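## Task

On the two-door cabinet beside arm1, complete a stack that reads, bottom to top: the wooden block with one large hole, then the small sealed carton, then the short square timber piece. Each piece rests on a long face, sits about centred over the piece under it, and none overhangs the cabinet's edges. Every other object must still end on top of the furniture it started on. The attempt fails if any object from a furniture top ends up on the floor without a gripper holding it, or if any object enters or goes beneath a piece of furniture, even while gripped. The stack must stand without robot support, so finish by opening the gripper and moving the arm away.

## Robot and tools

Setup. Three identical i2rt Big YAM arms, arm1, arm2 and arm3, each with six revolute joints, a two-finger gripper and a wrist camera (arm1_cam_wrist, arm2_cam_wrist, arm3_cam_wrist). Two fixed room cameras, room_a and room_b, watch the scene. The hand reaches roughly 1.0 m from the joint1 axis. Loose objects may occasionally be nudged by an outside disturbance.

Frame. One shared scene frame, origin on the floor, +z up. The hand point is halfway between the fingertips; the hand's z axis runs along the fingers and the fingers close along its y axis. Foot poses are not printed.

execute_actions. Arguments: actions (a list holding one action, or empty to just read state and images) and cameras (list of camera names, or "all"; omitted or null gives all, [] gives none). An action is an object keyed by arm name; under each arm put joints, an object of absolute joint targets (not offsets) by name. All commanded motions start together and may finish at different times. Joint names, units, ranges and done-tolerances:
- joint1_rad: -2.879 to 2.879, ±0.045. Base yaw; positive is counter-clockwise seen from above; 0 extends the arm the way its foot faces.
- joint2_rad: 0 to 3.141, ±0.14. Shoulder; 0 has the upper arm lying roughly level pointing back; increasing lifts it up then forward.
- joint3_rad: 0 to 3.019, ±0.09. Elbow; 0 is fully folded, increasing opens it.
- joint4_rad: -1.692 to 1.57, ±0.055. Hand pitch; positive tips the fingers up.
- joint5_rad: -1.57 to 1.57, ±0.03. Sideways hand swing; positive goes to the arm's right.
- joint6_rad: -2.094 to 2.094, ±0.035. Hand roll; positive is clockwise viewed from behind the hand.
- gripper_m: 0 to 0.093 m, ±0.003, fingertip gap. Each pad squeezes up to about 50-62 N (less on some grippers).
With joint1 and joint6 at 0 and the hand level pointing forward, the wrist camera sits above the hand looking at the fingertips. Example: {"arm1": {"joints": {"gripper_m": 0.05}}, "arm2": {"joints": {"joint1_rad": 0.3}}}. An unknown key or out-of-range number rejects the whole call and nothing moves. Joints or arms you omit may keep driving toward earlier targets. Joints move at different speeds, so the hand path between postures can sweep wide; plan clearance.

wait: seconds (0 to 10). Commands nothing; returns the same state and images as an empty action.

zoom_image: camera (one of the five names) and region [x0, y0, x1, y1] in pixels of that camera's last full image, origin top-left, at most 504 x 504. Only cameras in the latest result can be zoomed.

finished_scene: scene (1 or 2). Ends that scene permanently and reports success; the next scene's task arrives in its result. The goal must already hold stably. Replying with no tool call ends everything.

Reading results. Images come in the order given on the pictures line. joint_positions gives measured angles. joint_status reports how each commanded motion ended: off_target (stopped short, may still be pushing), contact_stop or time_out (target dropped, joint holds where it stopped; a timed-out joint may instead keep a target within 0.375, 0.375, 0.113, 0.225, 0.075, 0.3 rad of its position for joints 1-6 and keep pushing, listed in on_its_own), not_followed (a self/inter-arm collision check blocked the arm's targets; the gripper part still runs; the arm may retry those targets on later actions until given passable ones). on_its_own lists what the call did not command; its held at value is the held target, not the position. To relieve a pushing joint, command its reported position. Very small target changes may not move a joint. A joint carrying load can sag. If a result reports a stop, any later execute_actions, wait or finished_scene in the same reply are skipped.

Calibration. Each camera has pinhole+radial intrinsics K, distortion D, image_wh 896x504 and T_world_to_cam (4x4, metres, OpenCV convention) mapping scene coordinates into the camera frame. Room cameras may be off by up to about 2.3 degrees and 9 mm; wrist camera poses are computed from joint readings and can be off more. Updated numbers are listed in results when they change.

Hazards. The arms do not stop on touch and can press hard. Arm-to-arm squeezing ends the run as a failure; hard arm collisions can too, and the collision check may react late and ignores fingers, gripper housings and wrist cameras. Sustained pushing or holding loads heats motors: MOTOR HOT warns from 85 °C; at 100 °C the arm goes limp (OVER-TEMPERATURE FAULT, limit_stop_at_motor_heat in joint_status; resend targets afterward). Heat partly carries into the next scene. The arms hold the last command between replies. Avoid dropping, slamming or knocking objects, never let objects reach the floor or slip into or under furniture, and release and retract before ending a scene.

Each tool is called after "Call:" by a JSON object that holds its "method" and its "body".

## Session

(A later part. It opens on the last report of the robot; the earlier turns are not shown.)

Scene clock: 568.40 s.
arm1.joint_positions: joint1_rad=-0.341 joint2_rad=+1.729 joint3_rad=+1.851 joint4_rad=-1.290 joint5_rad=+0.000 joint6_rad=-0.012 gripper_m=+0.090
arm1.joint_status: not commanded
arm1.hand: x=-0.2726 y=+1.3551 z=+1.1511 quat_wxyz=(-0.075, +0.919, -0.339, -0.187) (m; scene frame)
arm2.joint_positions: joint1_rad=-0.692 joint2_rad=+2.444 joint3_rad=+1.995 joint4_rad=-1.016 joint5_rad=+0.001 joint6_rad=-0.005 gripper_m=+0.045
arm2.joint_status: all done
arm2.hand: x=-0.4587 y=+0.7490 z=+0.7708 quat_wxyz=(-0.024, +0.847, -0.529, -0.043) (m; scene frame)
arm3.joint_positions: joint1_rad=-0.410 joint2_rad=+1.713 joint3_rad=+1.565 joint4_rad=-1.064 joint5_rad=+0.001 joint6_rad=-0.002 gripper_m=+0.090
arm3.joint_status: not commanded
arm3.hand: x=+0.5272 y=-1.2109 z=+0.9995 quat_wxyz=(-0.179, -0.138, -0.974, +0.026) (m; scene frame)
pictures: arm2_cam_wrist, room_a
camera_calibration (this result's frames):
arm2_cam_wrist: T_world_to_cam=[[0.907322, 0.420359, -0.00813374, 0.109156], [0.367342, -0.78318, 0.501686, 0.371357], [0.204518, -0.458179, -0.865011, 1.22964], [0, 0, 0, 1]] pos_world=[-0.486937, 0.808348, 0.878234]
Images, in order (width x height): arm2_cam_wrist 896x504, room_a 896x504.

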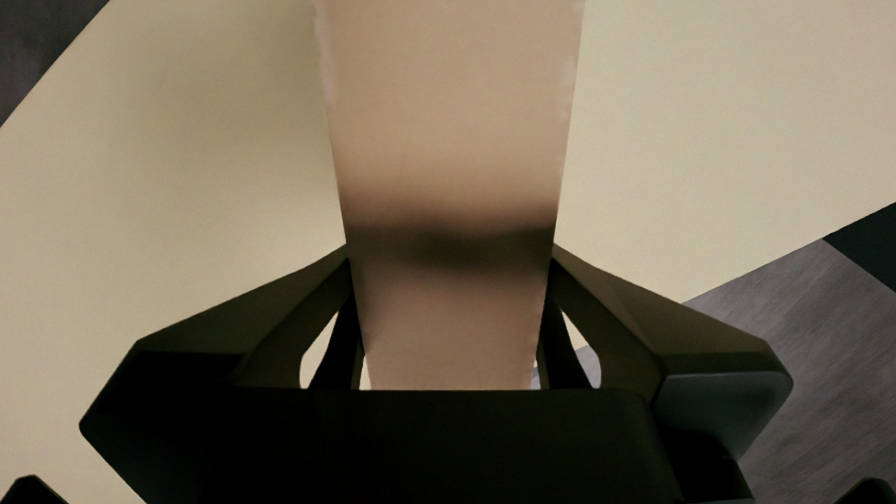

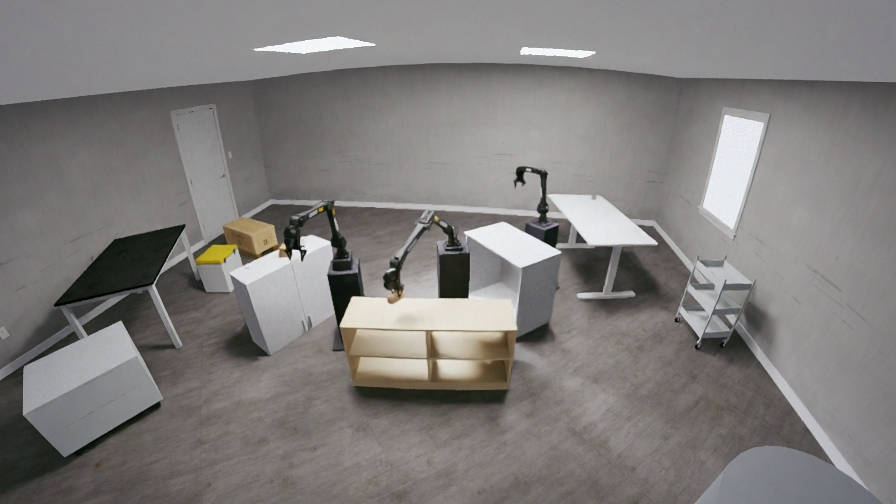

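Call:
{"method": "execute_actions", "body": {"actions": [{"arm2": {"joints": {"joint2_rad": 2.57, "joint4_rad": -0.94}}}], "cameras": ["arm2_cam_wrist", "room_a"]}}

Call:
{"method": "zoom_image", "body": {"camera": "room_a", "region": [340, 250, 460, 350]}}

Scene clock: 594.97 s.
arm1.joint_positions: joint1_rad=-0.341 joint2_rad=+1.729 joint3_rad=+1.851 joint4_rad=-1.290 joint5_rad=+0.000 joint6_rad=-0.012 gripper_m=+0.090
arm1.joint_status: not commanded
arm1.hand: x=-0.2726 y=+1.3551 z=+1.1511 quat_wxyz=(-0.075, +0.919, -0.339, -0.187) (m; scene frame)
arm2.joint_positions: joint1_rad=-0.692 joint2_rad=+2.597 joint3_rad=+1.995 joint4_rad=-0.949 joint5_rad=+0.001 joint6_rad=-0.005 gripper_m=+0.045
arm2.joint_status: all done
arm2.hand: x=-0.4481 y=+0.7254 z=+0.6661 quat_wxyz=(-0.001, +0.848, -0.530, -0.007) (m; scene frame)
arm3.joint_positions: joint1_rad=-0.410 joint2_rad=+1.713 joint3_rad=+1.565 joint4_rad=-1.064 joint5_rad=+0.001 joint6_rad=-0.002 gripper_m=+0.090
arm3.joint_status: not commanded
arm3.hand: x=+0.5272 y=-1.2109 z=+0.9995 quat_wxyz=(-0.179, -0.138, -0.974, +0.026) (m; scene frame)
pictures: arm2_cam_wrist, room_a
camera_calibration (this result's frames):
arm2_cam_wrist: T_world_to_cam=[[0.907375, 0.420266, -0.00681112, 0.10777], [0.347691, -0.74138, 0.573992, 0.314246], [0.23618, -0.523194, -0.818833, 1.15667], [0, 0, 0, 1]] pos_world=[-0.480231, 0.792849, 0.767482]
Images, in order (width x height): arm2_cam_wrist 896x504, room_a 896x504.

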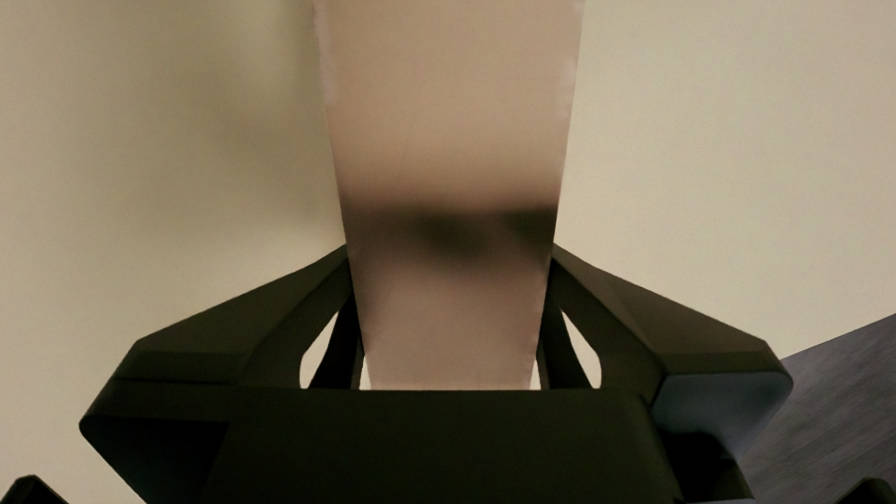

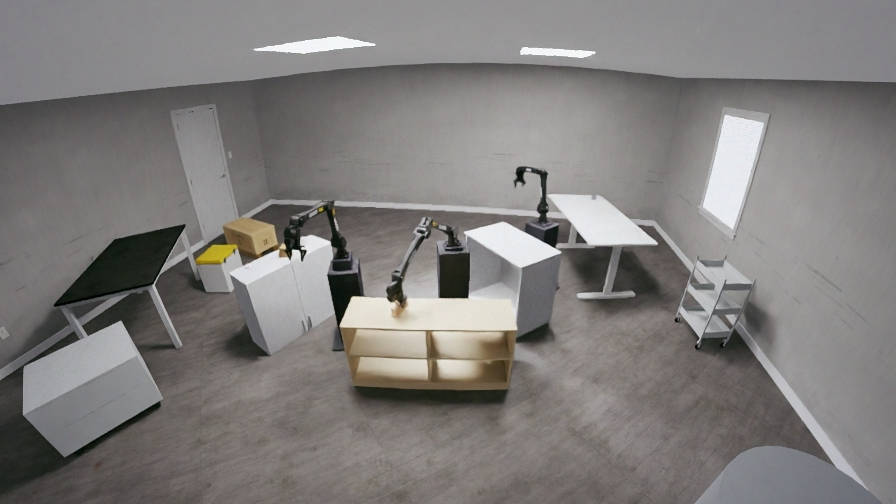

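Region (340, 250, 460, 350) of room_a's 896x504 image, scaled by 4.200, with more detail than that image has.

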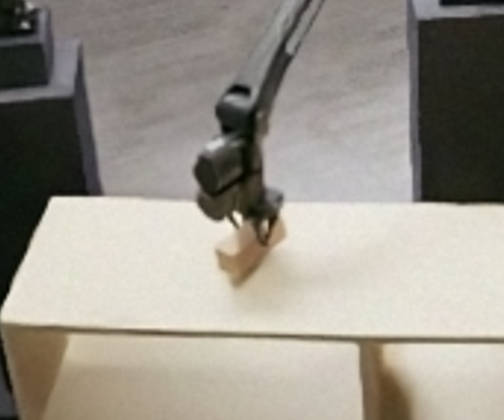

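Call:
{"method": "execute_actions", "body": {"actions": [{"arm2": {"joints": {"joint2_rad": 2.632}}}], "cameras": ["arm2_cam_wrist"]}}

Scene clock: 599.90 s.
arm1.joint_positions: joint1_rad=-0.341 joint2_rad=+1.729 joint3_rad=+1.851 joint4_rad=-1.290 joint5_rad=+0.000 joint6_rad=-0.012 gripper_m=+0.090
arm1.joint_status: not commanded
arm1.hand: x=-0.2726 y=+1.3551 z=+1.1511 quat_wxyz=(-0.075, +0.919, -0.339, -0.187) (m; scene frame)
arm2.joint_positions: joint1_rad=-0.692 joint2_rad=+2.624 joint3_rad=+1.995 joint4_rad=-0.949 joint5_rad=+0.001 joint6_rad=-0.005 gripper_m=+0.045
arm2.joint_status: all done
arm2.hand: x=-0.4442 y=+0.7170 z=+0.6477 quat_wxyz=(+0.006, +0.848, -0.530, +0.005) (m; scene frame)
arm3.joint_positions: joint1_rad=-0.410 joint2_rad=+1.713 joint3_rad=+1.565 joint4_rad=-1.064 joint5_rad=+0.001 joint6_rad=-0.002 gripper_m=+0.090
arm3.joint_status: not commanded
arm3.hand: x=+0.5272 y=-1.2109 z=+0.9995 quat_wxyz=(-0.179, -0.138, -0.974, +0.026) (m; scene frame)
pictures: arm2_cam_wrist
camera_calibration (this result's frames):
arm2_cam_wrist: T_world_to_cam=[[0.907382, 0.420258, -0.0063865, 0.10735], [0.340838, -0.726844, 0.596262, 0.289341], [0.245942, -0.543214, -0.802765, 1.14452], [0, 0, 0, 1]] pos_world=[-0.477511, 0.786912, 0.746946]
Images, in order (width x height): arm2_cam_wrist 896x504.

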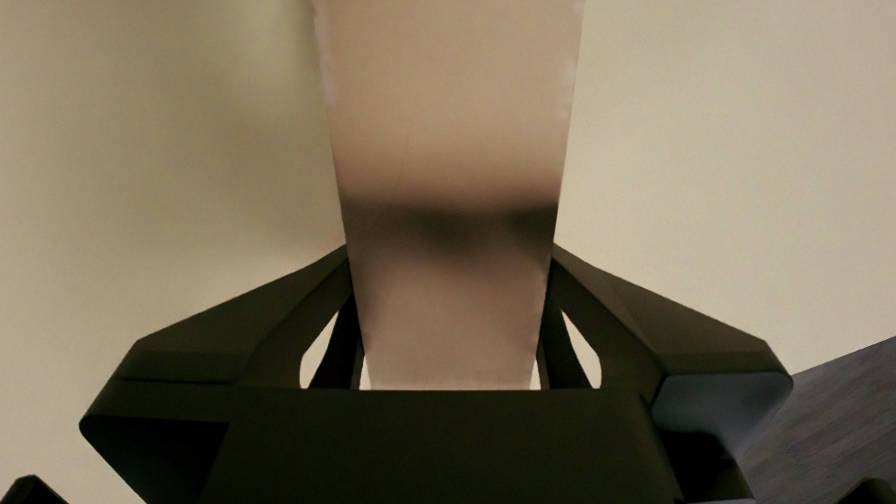

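Call:
{"method": "execute_actions", "body": {"actions": [{"arm2": {"joints": {"joint2_rad": 2.655, "joint4_rad": -0.915}}}], "cameras": ["arm2_cam_wrist", "room_a"]}}

Call:
{"method": "zoom_image", "body": {"camera": "room_a", "region": [340, 250, 460, 350]}}

Scene clock: 605.03 s.
arm1.joint_positions: joint1_rad=-0.341 joint2_rad=+1.729 joint3_rad=+1.851 joint4_rad=-1.290 joint5_rad=+0.000 joint6_rad=-0.012 gripper_m=+0.090
arm1.joint_status: not commanded
arm1.hand: x=-0.2726 y=+1.3551 z=+1.1511 quat_wxyz=(-0.075, +0.919, -0.339, -0.187) (m; scene frame)
arm2.joint_positions: joint1_rad=-0.692 joint2_rad=+2.628 joint3_rad=+1.995 joint4_rad=-0.926 joint5_rad=+0.001 joint6_rad=-0.005 gripper_m=+0.045
arm2.joint_status: all done
arm2.hand: x=-0.4461 y=+0.7210 z=+0.6453 quat_wxyz=(+0.001, +0.848, -0.530, -0.003) (m; scene frame)
arm3.joint_positions: joint1_rad=-0.410 joint2_rad=+1.713 joint3_rad=+1.565 joint4_rad=-1.064 joint5_rad=+0.001 joint6_rad=-0.002 gripper_m=+0.090
arm3.joint_status: not commanded
arm3.hand: x=+0.5272 y=-1.2109 z=+0.9995 quat_wxyz=(-0.179, -0.138, -0.974, +0.026) (m; scene frame)
pictures: arm2_cam_wrist, room_a
camera_calibration (this result's frames):
arm2_cam_wrist: T_world_to_cam=[[0.907378, 0.420263, -0.0066873, 0.107607], [0.34572, -0.737197, 0.580533, 0.314081], [0.239046, -0.529075, -0.814209, 1.13941], [0, 0, 0, 1]] pos_world=[-0.478596, 0.789149, 0.746103]
Images, in order (width x height): arm2_cam_wrist 896x504, room_a 896x504.

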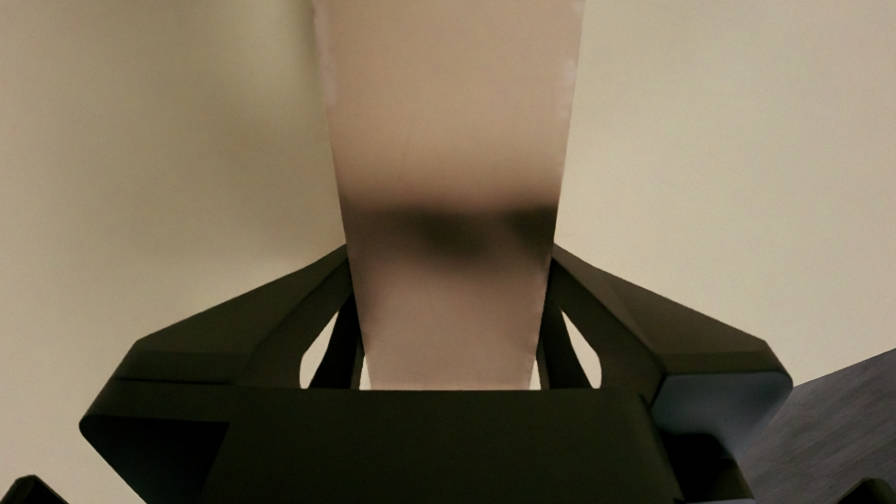

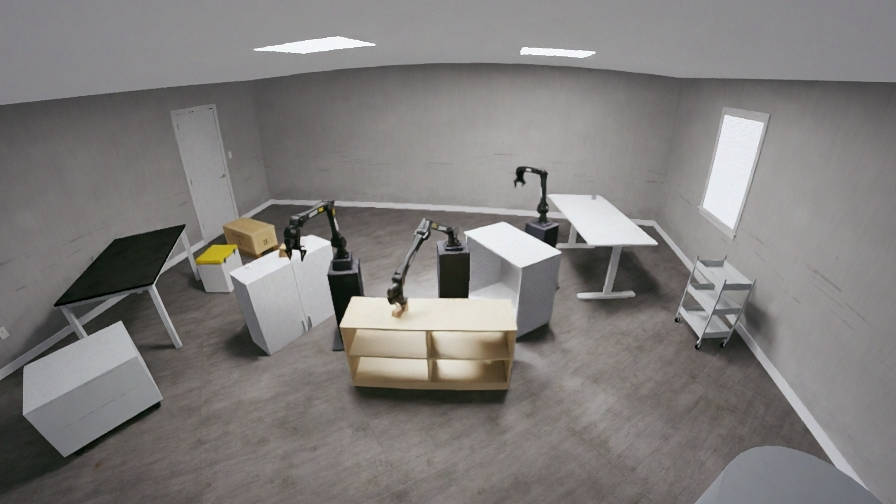

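Region (340, 250, 460, 350) of room_a's 896x504 image, scaled by 4.200, with more detail than that image has.

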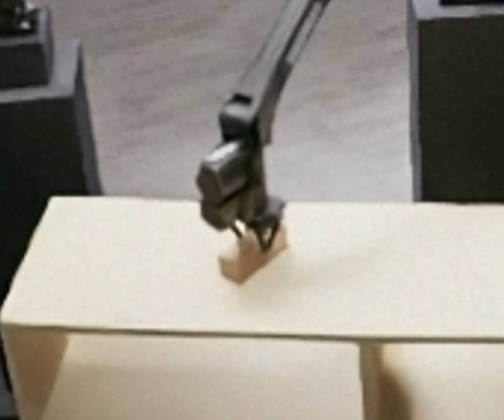

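Call:
{"method": "execute_actions", "body": {"actions": [{"arm2": {"joints": {"joint2_rad": 2.628, "gripper_m": 0.09}}}], "cameras": ["arm2_cam_wrist"]}}

Call:
{"method": "execute_actions", "body": {"actions": [{"arm2": {"joints": {"joint2_rad": 2.1}}}], "cameras": ["arm2_cam_wrist", "room_b"]}}

Scene clock: 611.97 s.
arm1.joint_positions: joint1_rad=-0.341 joint2_rad=+1.729 joint3_rad=+1.851 joint4_rad=-1.290 joint5_rad=+0.000 joint6_rad=-0.012 gripper_m=+0.090
arm1.joint_status: not commanded
arm1.hand: x=-0.2726 y=+1.3551 z=+1.1511 quat_wxyz=(-0.075, +0.919, -0.339, -0.187) (m; scene frame)
arm2.joint_positions: joint1_rad=-0.692 joint2_rad=+2.628 joint3_rad=+1.995 joint4_rad=-0.926 joint5_rad=+0.001 joint6_rad=-0.005 gripper_m=+0.090
arm2.joint_status: all done
arm2.hand: x=-0.4461 y=+0.7210 z=+0.6453 quat_wxyz=(+0.001, +0.848, -0.530, -0.003) (m; scene frame)
arm3.joint_positions: joint1_rad=-0.410 joint2_rad=+1.713 joint3_rad=+1.565 joint4_rad=-1.064 joint5_rad=+0.001 joint6_rad=-0.002 gripper_m=+0.090
arm3.joint_status: not commanded
arm3.hand: x=+0.5272 y=-1.2109 z=+0.9995 quat_wxyz=(-0.179, -0.138, -0.974, +0.026) (m; scene frame)
pictures: arm2_cam_wrist
camera_calibration (this result's frames):
arm2_cam_wrist: T_world_to_cam=[[0.907378, 0.420263, -0.0066873, 0.107607], [0.34572, -0.737197, 0.580533, 0.314081], [0.239046, -0.529075, -0.814209, 1.13941], [0, 0, 0, 1]] pos_world=[-0.478596, 0.789149, 0.746103]
Images, in order (width x height): arm2_cam_wrist 896x504.

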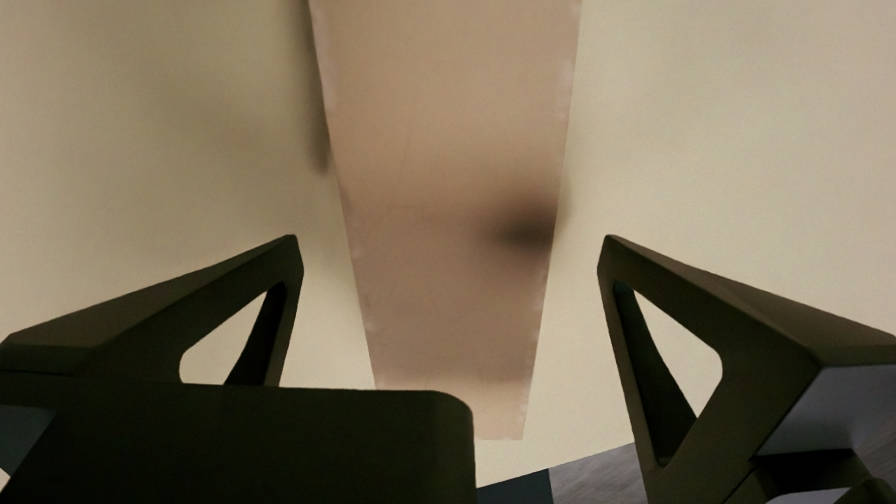

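Scene clock: 613.77 s.
arm1.joint_positions: joint1_rad=-0.341 joint2_rad=+1.729 joint3_rad=+1.851 joint4_rad=-1.290 joint5_rad=+0.000 joint6_rad=-0.012 gripper_m=+0.090
arm1.joint_status: not commanded
arm1.hand: x=-0.2726 y=+1.3551 z=+1.1511 quat_wxyz=(-0.075, +0.919, -0.339, -0.187) (m; scene frame)
arm2.joint_positions: joint1_rad=-0.692 joint2_rad=+2.107 joint3_rad=+2.031 joint4_rad=-0.917 joint5_rad=+0.001 joint6_rad=-0.005 gripper_m=+0.090
arm2.joint_status: all done
arm2.hand: x=-0.4854 y=+0.8083 z=+1.0455 quat_wxyz=(-0.148, +0.813, -0.509, -0.239) (m; scene frame)
arm3.joint_positions: joint1_rad=-0.410 joint2_rad=+1.713 joint3_rad=+1.565 joint4_rad=-1.064 joint5_rad=+0.001 joint6_rad=-0.002 gripper_m=+0.090
arm3.joint_status: not commanded
arm3.hand: x=+0.5272 y=-1.2109 z=+0.9995 quat_wxyz=(-0.179, -0.138, -0.974, +0.026) (m; scene frame)
pictures: arm2_cam_wrist, room_b
camera_calibration (this result's frames):
arm2_cam_wrist: T_world_to_cam=[[0.906178, 0.422634, -0.0149064, 0.115364], [0.422801, -0.904654, 0.0532934, 0.883769], [0.00903843, -0.0545957, -0.998468, 1.21829], [0, 0, 0, 1]] pos_world=[-0.48921, 0.817262, 1.17104]
Images, in order (width x height): arm2_cam_wrist 896x504, room_b 896x504.

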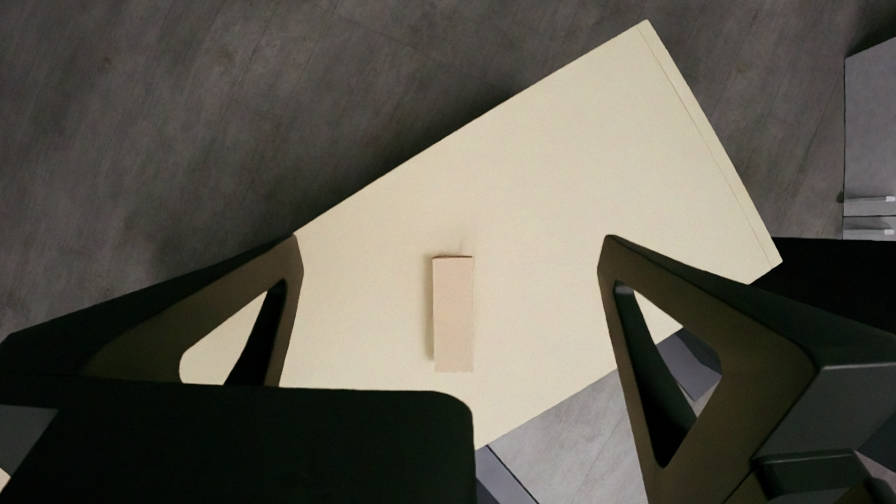

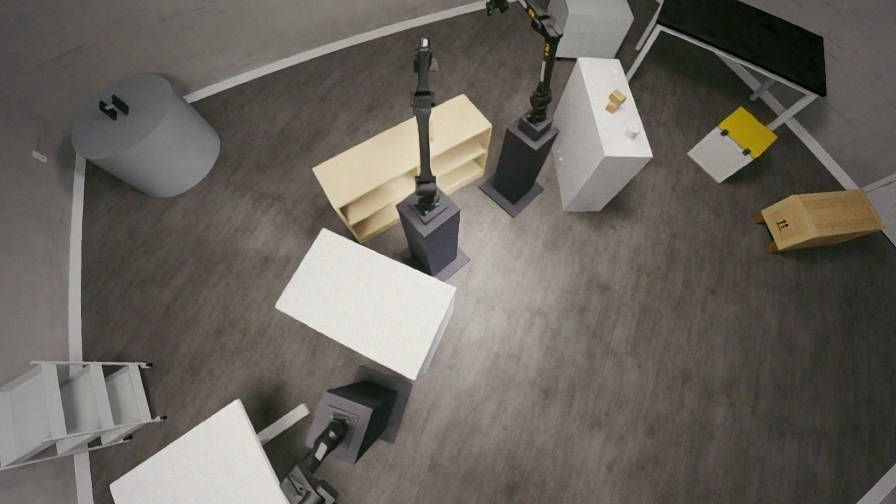

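Call:
{"method": "execute_actions", "body": {"actions": [{"arm2": {"joints": {"joint1_rad": 0.9}}, "arm1": {"joints": {"joint2_rad": 2.15, "joint3_rad": 1.925, "joint4_rad": -0.9, "joint6_rad": 1.455}}}], "cameras": ["room_b"]}}

Call:
{"method": "execute_actions", "body": {"actions": [{"arm1": {"joints": {"joint1_rad": 0.703}}}], "cameras": ["arm1_cam_wrist", "room_b"]}}

Scene clock: 645.27 s.
arm1.joint_positions: joint1_rad=-0.341 joint2_rad=+2.178 joint3_rad=+1.894 joint4_rad=-0.922 joint5_rad=+0.000 joint6_rad=+1.439 gripper_m=+0.090
arm1.joint_status: all done
arm1.hand: x=-0.3651 y=+1.4384 z=+0.9033 quat_wxyz=(+0.061, +0.464, -0.867, -0.172) (m; scene frame)
arm2.joint_positions: joint1_rad=+0.907 joint2_rad=+2.107 joint3_rad=+2.031 joint4_rad=-0.917 joint5_rad=-0.002 joint6_rad=-0.005 gripper_m=+0.090
arm2.joint_status: all done
arm2.hand: x=-0.8440 y=-0.2648 z=+1.0558 quat_wxyz=(+0.071, +0.930, +0.228, -0.279) (m; scene frame)
arm3.joint_positions: joint1_rad=-0.410 joint2_rad=+1.713 joint3_rad=+1.565 joint4_rad=-1.064 joint5_rad=+0.001 joint6_rad=-0.002 gripper_m=+0.090
arm3.joint_status: not commanded
arm3.hand: x=+0.5272 y=-1.2109 z=+0.9995 quat_wxyz=(-0.179, -0.138, -0.974, +0.026) (m; scene frame)
pictures: room_b
Images, in order (width x height): room_b 896x504.

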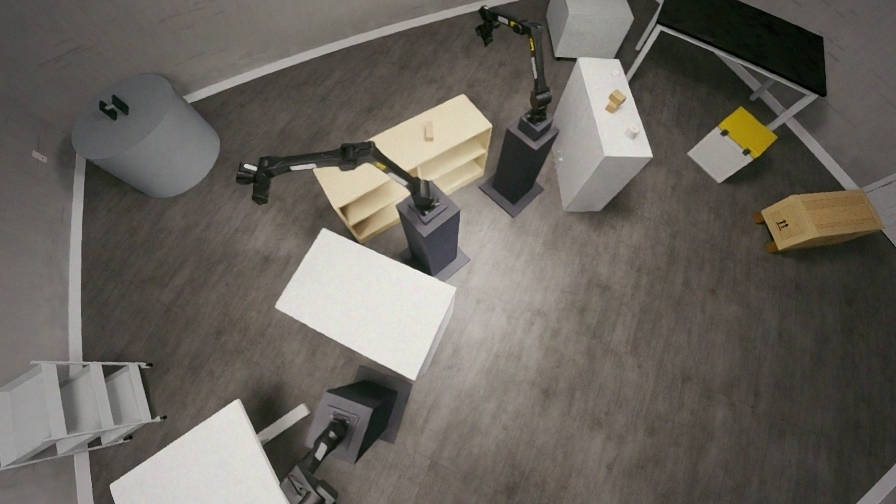

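Scene clock: 647.40 s.
arm1.joint_positions: joint1_rad=+0.695 joint2_rad=+2.178 joint3_rad=+1.894 joint4_rad=-0.908 joint5_rad=-0.002 joint6_rad=+1.441 gripper_m=+0.090
arm1.joint_status: all done
arm1.hand: x=-0.5174 y=+0.7111 z=+0.8997 quat_wxyz=(+0.143, +0.832, -0.523, -0.120) (m; scene frame)
arm2.joint_positions: joint1_rad=+0.907 joint2_rad=+2.107 joint3_rad=+2.031 joint4_rad=-0.917 joint5_rad=-0.002 joint6_rad=-0.005 gripper_m=+0.090
arm2.joint_status: not commanded
arm2.hand: x=-0.8440 y=-0.2648 z=+1.0558 quat_wxyz=(+0.071, +0.930, +0.228, -0.279) (m; scene frame)
arm3.joint_positions: joint1_rad=-0.410 joint2_rad=+1.713 joint3_rad=+1.565 joint4_rad=-1.064 joint5_rad=+0.001 joint6_rad=-0.002 gripper_m=+0.090
arm3.joint_status: not commanded
arm3.hand: x=+0.5272 y=-1.2109 z=+0.9995 quat_wxyz=(-0.179, -0.138, -0.974, +0.026) (m; scene frame)
pictures: arm1_cam_wrist, room_b
camera_calibration (this result's frames):
arm1_cam_wrist: T_world_to_cam=[[0.825562, 0.431703, -0.363428, 0.444712], [0.56326, -0.669665, 0.484031, 0.344035], [-0.0344171, -0.604302, -0.796011, 1.24774], [0, 0, 0, 1]] pos_world=[-0.517975, 0.792417, 0.988311]
Images, in order (width x height): arm1_cam_wrist 896x504, room_b 896x504.

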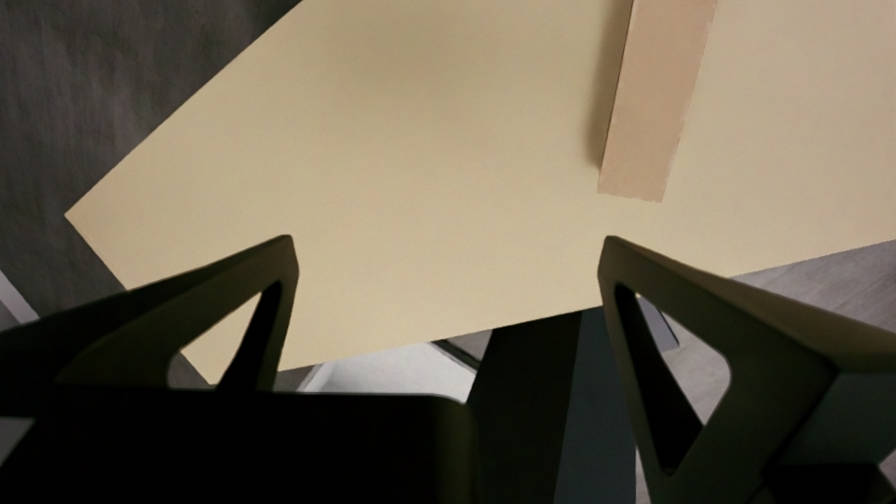

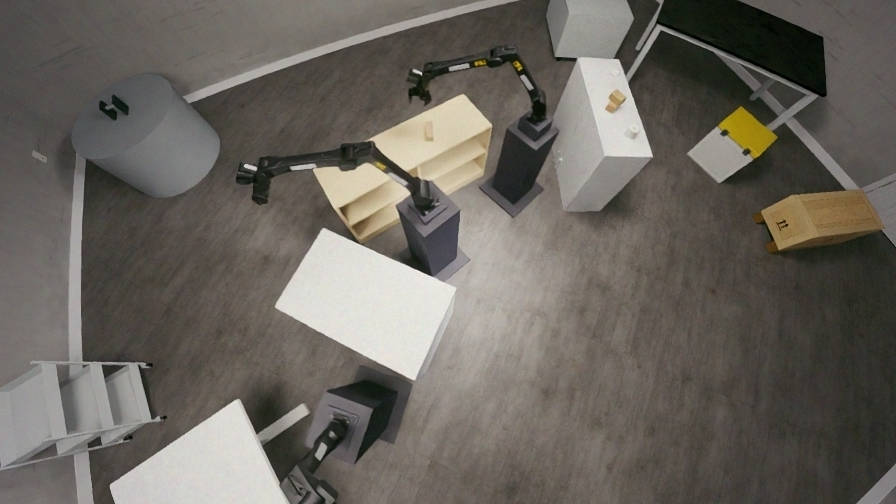

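Call:
{"method": "execute_actions", "body": {"actions": [{"arm1": {"joints": {"joint1_rad": 0.672, "joint2_rad": 2.4, "joint3_rad": 2.03, "joint4_rad": -0.97, "joint6_rad": 1.395}}}], "cameras": ["arm1_cam_wrist", "room_a"]}}

Scene clock: 692.10 s.
arm1.joint_positions: joint1_rad=+0.678 joint2_rad=+2.424 joint3_rad=+2.002 joint4_rad=-0.958 joint5_rad=-0.002 joint6_rad=+1.410 gripper_m=+0.090
arm1.joint_status: all done
arm1.hand: x=-0.5166 y=+0.7253 z=+0.7632 quat_wxyz=(+0.070, +0.846, -0.525, -0.062) (m; scene frame)
arm2.joint_positions: joint1_rad=+0.907 joint2_rad=+2.107 joint3_rad=+2.031 joint4_rad=-0.917 joint5_rad=-0.002 joint6_rad=-0.005 gripper_m=+0.090
arm2.joint_status: not commanded
arm2.hand: x=-0.8440 y=-0.2648 z=+1.0558 quat_wxyz=(+0.071, +0.930, +0.228, -0.279) (m; scene frame)
arm3.joint_positions: joint1_rad=-0.410 joint2_rad=+1.713 joint3_rad=+1.565 joint4_rad=-1.064 joint5_rad=+0.001 joint6_rad=-0.002 gripper_m=+0.090
arm3.joint_status: not commanded
arm3.hand: x=+0.5272 y=-1.2109 z=+0.9995 quat_wxyz=(-0.179, -0.138, -0.974, +0.026) (m; scene frame)
pictures: arm1_cam_wrist, room_a
camera_calibration (this result's frames):
arm1_cam_wrist: T_world_to_cam=[[0.868862, 0.459486, -0.184258, 0.25381], [0.48126, -0.696718, 0.531953, 0.359852], [0.116049, -0.55087, -0.826484, 1.20991], [0, 0, 0, 1]] pos_world=[-0.534116, 0.800595, 0.855311]
Images, in order (width x height): arm1_cam_wrist 896x504, room_a 896x504.

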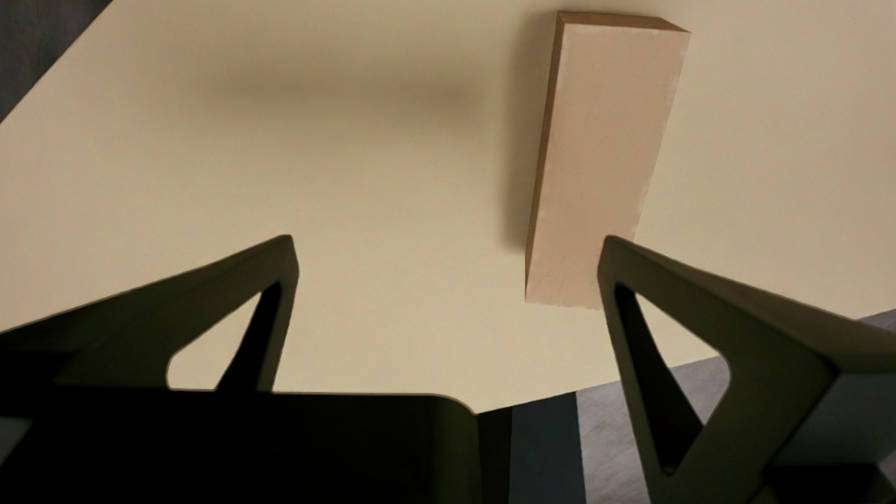

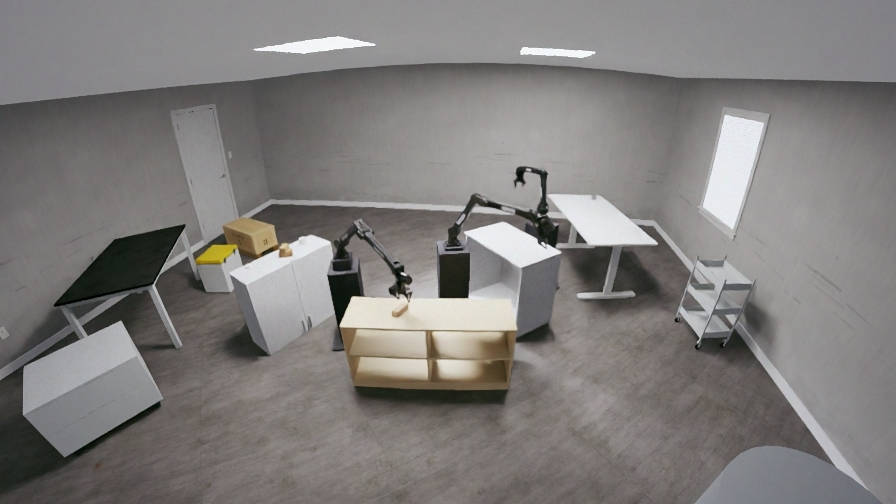

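Call:
{"method": "zoom_image", "body": {"camera": "arm1_cam_wrist", "region": [480, 0, 740, 330]}}

Region (480, 0, 740, 330) of arm1_cam_wrist's 896x504 image, scaled by 1.527, with more detail than that image has; it fills the left 397 columns of this view, and the rest is white.

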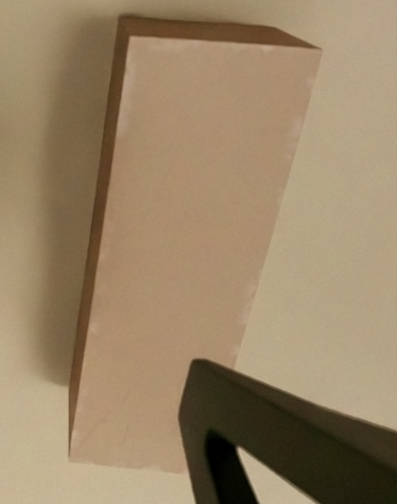

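Call:
{"method": "execute_actions", "body": {"actions": [{"arm1": {"joints": {"joint2_rad": 2.56, "joint4_rad": -0.985}}}], "cameras": ["arm1_cam_wrist"]}}

Scene clock: 720.50 s.
arm1.joint_positions: joint1_rad=+0.678 joint2_rad=+2.572 joint3_rad=+2.002 joint4_rad=-0.972 joint5_rad=-0.002 joint6_rad=+1.410 gripper_m=+0.090
arm1.joint_status: all done
arm1.hand: x=-0.4772 y=+0.7380 z=+0.6582 quat_wxyz=(+0.008, +0.850, -0.527, -0.009) (m; scene frame)
arm2.joint_positions: joint1_rad=+0.907 joint2_rad=+2.107 joint3_rad=+2.031 joint4_rad=-0.917 joint5_rad=-0.002 joint6_rad=-0.005 gripper_m=+0.090
arm2.joint_status: not commanded
arm2.hand: x=-0.8440 y=-0.2648 z=+1.0558 quat_wxyz=(+0.071, +0.930, +0.228, -0.279) (m; scene frame)
arm3.joint_positions: joint1_rad=-0.410 joint2_rad=+1.713 joint3_rad=+1.565 joint4_rad=-1.064 joint5_rad=+0.001 joint6_rad=-0.002 gripper_m=+0.090
arm3.joint_status: not commanded
arm3.hand: x=+0.5272 y=-1.2109 z=+0.9995 quat_wxyz=(-0.179, -0.138, -0.974, +0.026) (m; scene frame)
pictures: arm1_cam_wrist
camera_calibration (this result's frames):
arm1_cam_wrist: T_world_to_cam=[[0.885404, 0.464119, -0.0255729, 0.0943743], [0.395495, -0.723299, 0.566058, 0.361815], [0.244221, -0.511304, -0.823968, 1.15592], [0, 0, 0, 1]] pos_world=[-0.508955, 0.808924, 0.750043]
Images, in order (width x height): arm1_cam_wrist 896x504.

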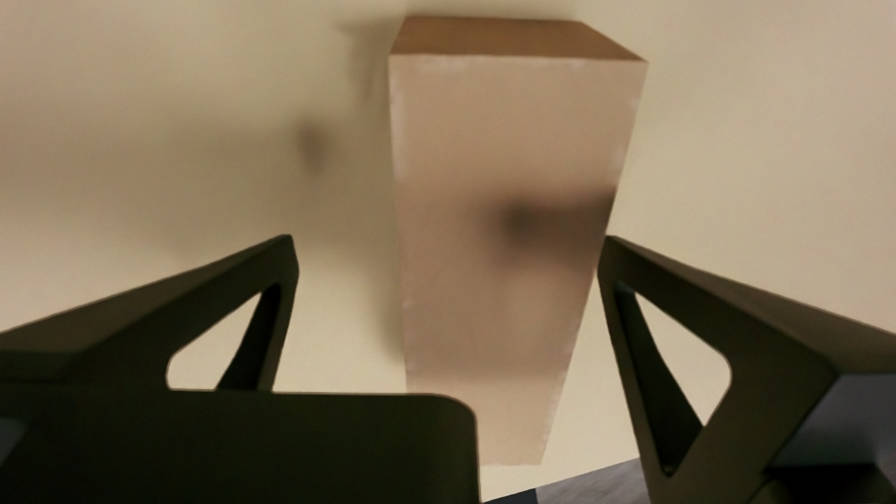

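Call:
{"method": "execute_actions", "body": {"actions": [{"arm1": {"joints": {"joint2_rad": 2.6}}}], "cameras": ["arm1_cam_wrist"]}}

Scene clock: 729.80 s.
arm1.joint_positions: joint1_rad=+0.678 joint2_rad=+2.572 joint3_rad=+2.002 joint4_rad=-0.972 joint5_rad=-0.002 joint6_rad=+1.410 gripper_m=+0.090
arm1.joint_status: all done
arm1.hand: x=-0.4772 y=+0.7380 z=+0.6582 quat_wxyz=(+0.008, +0.850, -0.527, -0.009) (m; scene frame)
arm2.joint_positions: joint1_rad=+0.907 joint2_rad=+2.107 joint3_rad=+2.031 joint4_rad=-0.917 joint5_rad=-0.002 joint6_rad=-0.005 gripper_m=+0.090
arm2.joint_status: not commanded
arm2.hand: x=-0.8440 y=-0.2648 z=+1.0558 quat_wxyz=(+0.071, +0.930, +0.228, -0.279) (m; scene frame)
arm3.joint_positions: joint1_rad=-0.410 joint2_rad=+1.713 joint3_rad=+1.565 joint4_rad=-1.064 joint5_rad=+0.001 joint6_rad=-0.002 gripper_m=+0.090
arm3.joint_status: not commanded
arm3.hand: x=+0.5272 y=-1.2109 z=+0.9995 quat_wxyz=(-0.179, -0.138, -0.974, +0.026) (m; scene frame)
pictures: arm1_cam_wrist
camera_calibration (this result's frames):
arm1_cam_wrist: T_world_to_cam=[[0.885404, 0.464119, -0.0255729, 0.0943743], [0.395495, -0.723299, 0.566058, 0.361815], [0.244221, -0.511304, -0.823968, 1.15592], [0, 0, 0, 1]] pos_world=[-0.508955, 0.808924, 0.750043]
Images, in order (width x height): arm1_cam_wrist 896x504.

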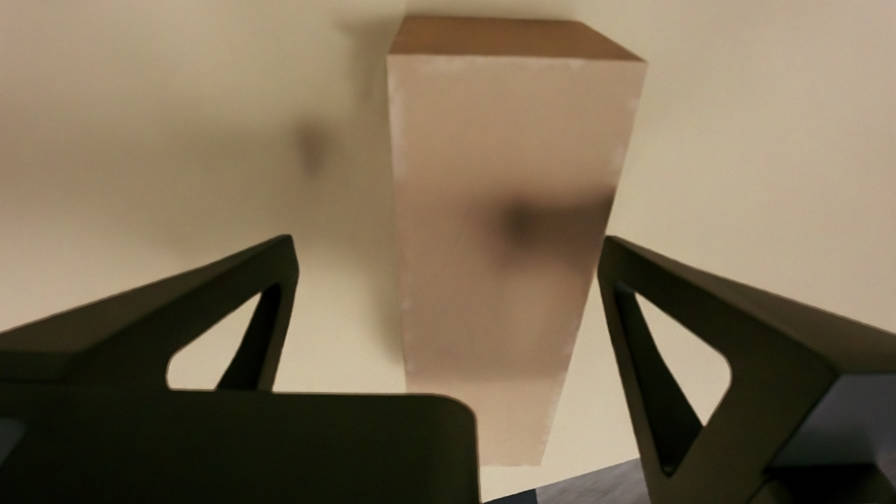

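Call:
{"method": "execute_actions", "body": {"actions": [{"arm1": {"joints": {"joint2_rad": 2.6, "joint3_rad": 1.98}}}], "cameras": ["arm1_cam_wrist"]}}

Scene clock: 757.90 s.
arm1.joint_positions: joint1_rad=+0.678 joint2_rad=+2.577 joint3_rad=+1.982 joint4_rad=-0.972 joint5_rad=-0.002 joint6_rad=+1.409 gripper_m=+0.090
arm1.joint_status: all done
arm1.hand: x=-0.4670 y=+0.7412 z=+0.6486 quat_wxyz=(-0.001, +0.850, -0.527, -0.001) (m; scene frame)
arm2.joint_positions: joint1_rad=+0.907 joint2_rad=+2.107 joint3_rad=+2.031 joint4_rad=-0.917 joint5_rad=-0.002 joint6_rad=-0.005 gripper_m=+0.090
arm2.joint_status: not commanded
arm2.hand: x=-0.8440 y=-0.2648 z=+1.0558 quat_wxyz=(+0.071, +0.930, +0.228, -0.279) (m; scene frame)
arm3.joint_positions: joint1_rad=-0.410 joint2_rad=+1.713 joint3_rad=+1.565 joint4_rad=-1.064 joint5_rad=+0.001 joint6_rad=-0.002 gripper_m=+0.090
arm3.joint_status: not commanded
arm3.hand: x=+0.5272 y=-1.2109 z=+0.9995 quat_wxyz=(-0.179, -0.138, -0.974, +0.026) (m; scene frame)
pictures: arm1_cam_wrist
camera_calibration (this result's frames):
arm1_cam_wrist: T_world_to_cam=[[0.885604, 0.46444, -0.00119535, 0.0676674], [0.382219, -0.727356, 0.569967, 0.359796], [0.263846, -0.505222, -0.821667, 1.15032], [0, 0, 0, 1]] pos_world=[-0.500956, 0.81144, 0.740191]
Images, in order (width x height): arm1_cam_wrist 896x504.

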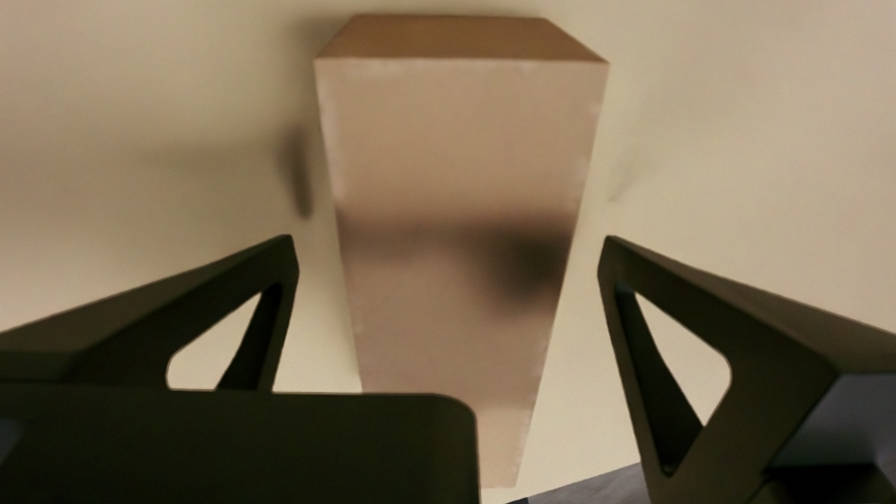

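Call:
{"method": "execute_actions", "body": {"actions": [{"arm1": {"joints": {"joint2_rad": 2.615}}}], "cameras": ["arm1_cam_wrist"]}}

Scene clock: 764.37 s.
arm1.joint_positions: joint1_rad=+0.678 joint2_rad=+2.590 joint3_rad=+1.982 joint4_rad=-0.972 joint5_rad=-0.002 joint6_rad=+1.409 gripper_m=+0.090
arm1.joint_status: all done
arm1.hand: x=-0.4629 y=+0.7425 z=+0.6397 quat_wxyz=(-0.006, +0.850, -0.527, +0.003) (m; scene frame)
arm2.joint_positions: joint1_rad=+0.907 joint2_rad=+2.107 joint3_rad=+2.031 joint4_rad=-0.917 joint5_rad=-0.002 joint6_rad=-0.005 gripper_m=+0.090
arm2.joint_status: not commanded
arm2.hand: x=-0.8440 y=-0.2648 z=+1.0558 quat_wxyz=(+0.071, +0.930, +0.228, -0.279) (m; scene frame)
arm3.joint_positions: joint1_rad=-0.410 joint2_rad=+1.713 joint3_rad=+1.565 joint4_rad=-1.064 joint5_rad=+0.001 joint6_rad=-0.002 gripper_m=+0.090
arm3.joint_status: not commanded
arm3.hand: x=+0.5272 y=-1.2109 z=+0.9995 quat_wxyz=(-0.179, -0.138, -0.974, +0.026) (m; scene frame)
pictures: arm1_cam_wrist
camera_calibration (this result's frames):
arm1_cam_wrist: T_world_to_cam=[[0.885567, 0.464358, 0.0119311, 0.0550687], [0.374884, -0.729629, 0.57193, 0.36132], [0.274285, -0.502009, -0.820216, 1.14407], [0, 0, 0, 1]] pos_world=[-0.498023, 0.812395, 0.731082]
Images, in order (width x height): arm1_cam_wrist 896x504.

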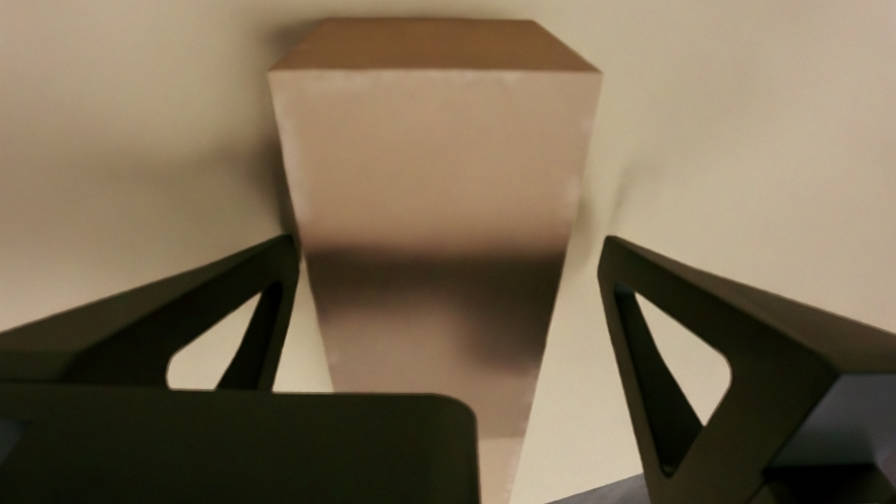

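Call:
{"method": "execute_actions", "body": {"actions": [{"arm1": {"joints": {"joint2_rad": 2.59, "gripper_m": 0.035}}}], "cameras": ["arm1_cam_wrist"]}}

Scene clock: 768.90 s.
arm1.joint_positions: joint1_rad=+0.678 joint2_rad=+2.590 joint3_rad=+1.982 joint4_rad=-0.973 joint5_rad=-0.002 joint6_rad=+1.408 gripper_m=+0.046
arm1.joint_status: gripper_m off_target (ended at +0.046, target +0.035); the others done
arm1.hand: x=-0.4626 y=+0.7427 z=+0.6396 quat_wxyz=(-0.007, +0.850, -0.527, +0.004) (m; scene frame)
arm2.joint_positions: joint1_rad=+0.907 joint2_rad=+2.107 joint3_rad=+2.031 joint4_rad=-0.917 joint5_rad=-0.002 joint6_rad=-0.005 gripper_m=+0.090
arm2.joint_status: not commanded
arm2.hand: x=-0.8440 y=-0.2648 z=+1.0558 quat_wxyz=(+0.071, +0.930, +0.228, -0.279) (m; scene frame)
arm3.joint_positions: joint1_rad=-0.410 joint2_rad=+1.713 joint3_rad=+1.565 joint4_rad=-1.064 joint5_rad=+0.001 joint6_rad=-0.002 gripper_m=+0.090
arm3.joint_status: not commanded
arm3.hand: x=+0.5272 y=-1.2109 z=+0.9995 quat_wxyz=(-0.179, -0.138, -0.974, +0.026) (m; scene frame)
pictures: arm1_cam_wrist
camera_calibration (this result's frames):
arm1_cam_wrist: T_world_to_cam=[[0.885023, 0.465362, 0.0131264, 0.0529372], [0.375153, -0.729593, 0.571799, 0.361568], [0.27567, -0.501131, -0.820289, 1.14401], [0, 0, 0, 1]] pos_world=[-0.497864, 0.812462, 0.73098]
Images, in order (width x height): arm1_cam_wrist 896x504.

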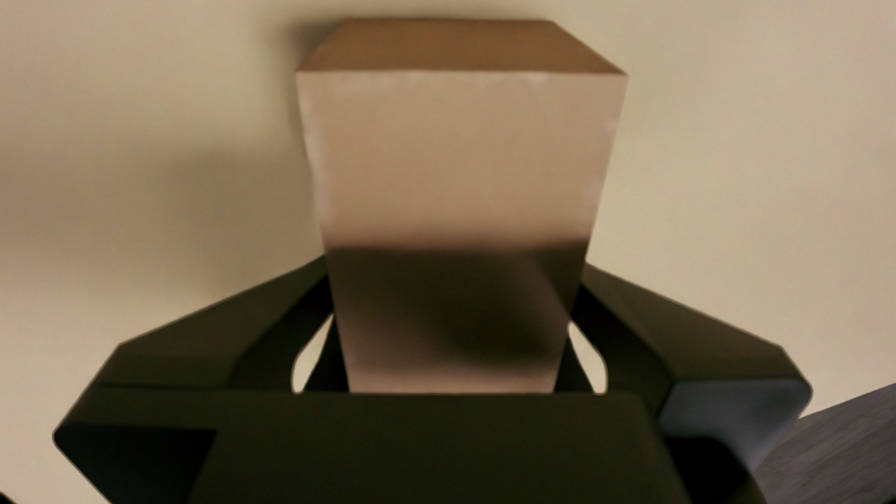

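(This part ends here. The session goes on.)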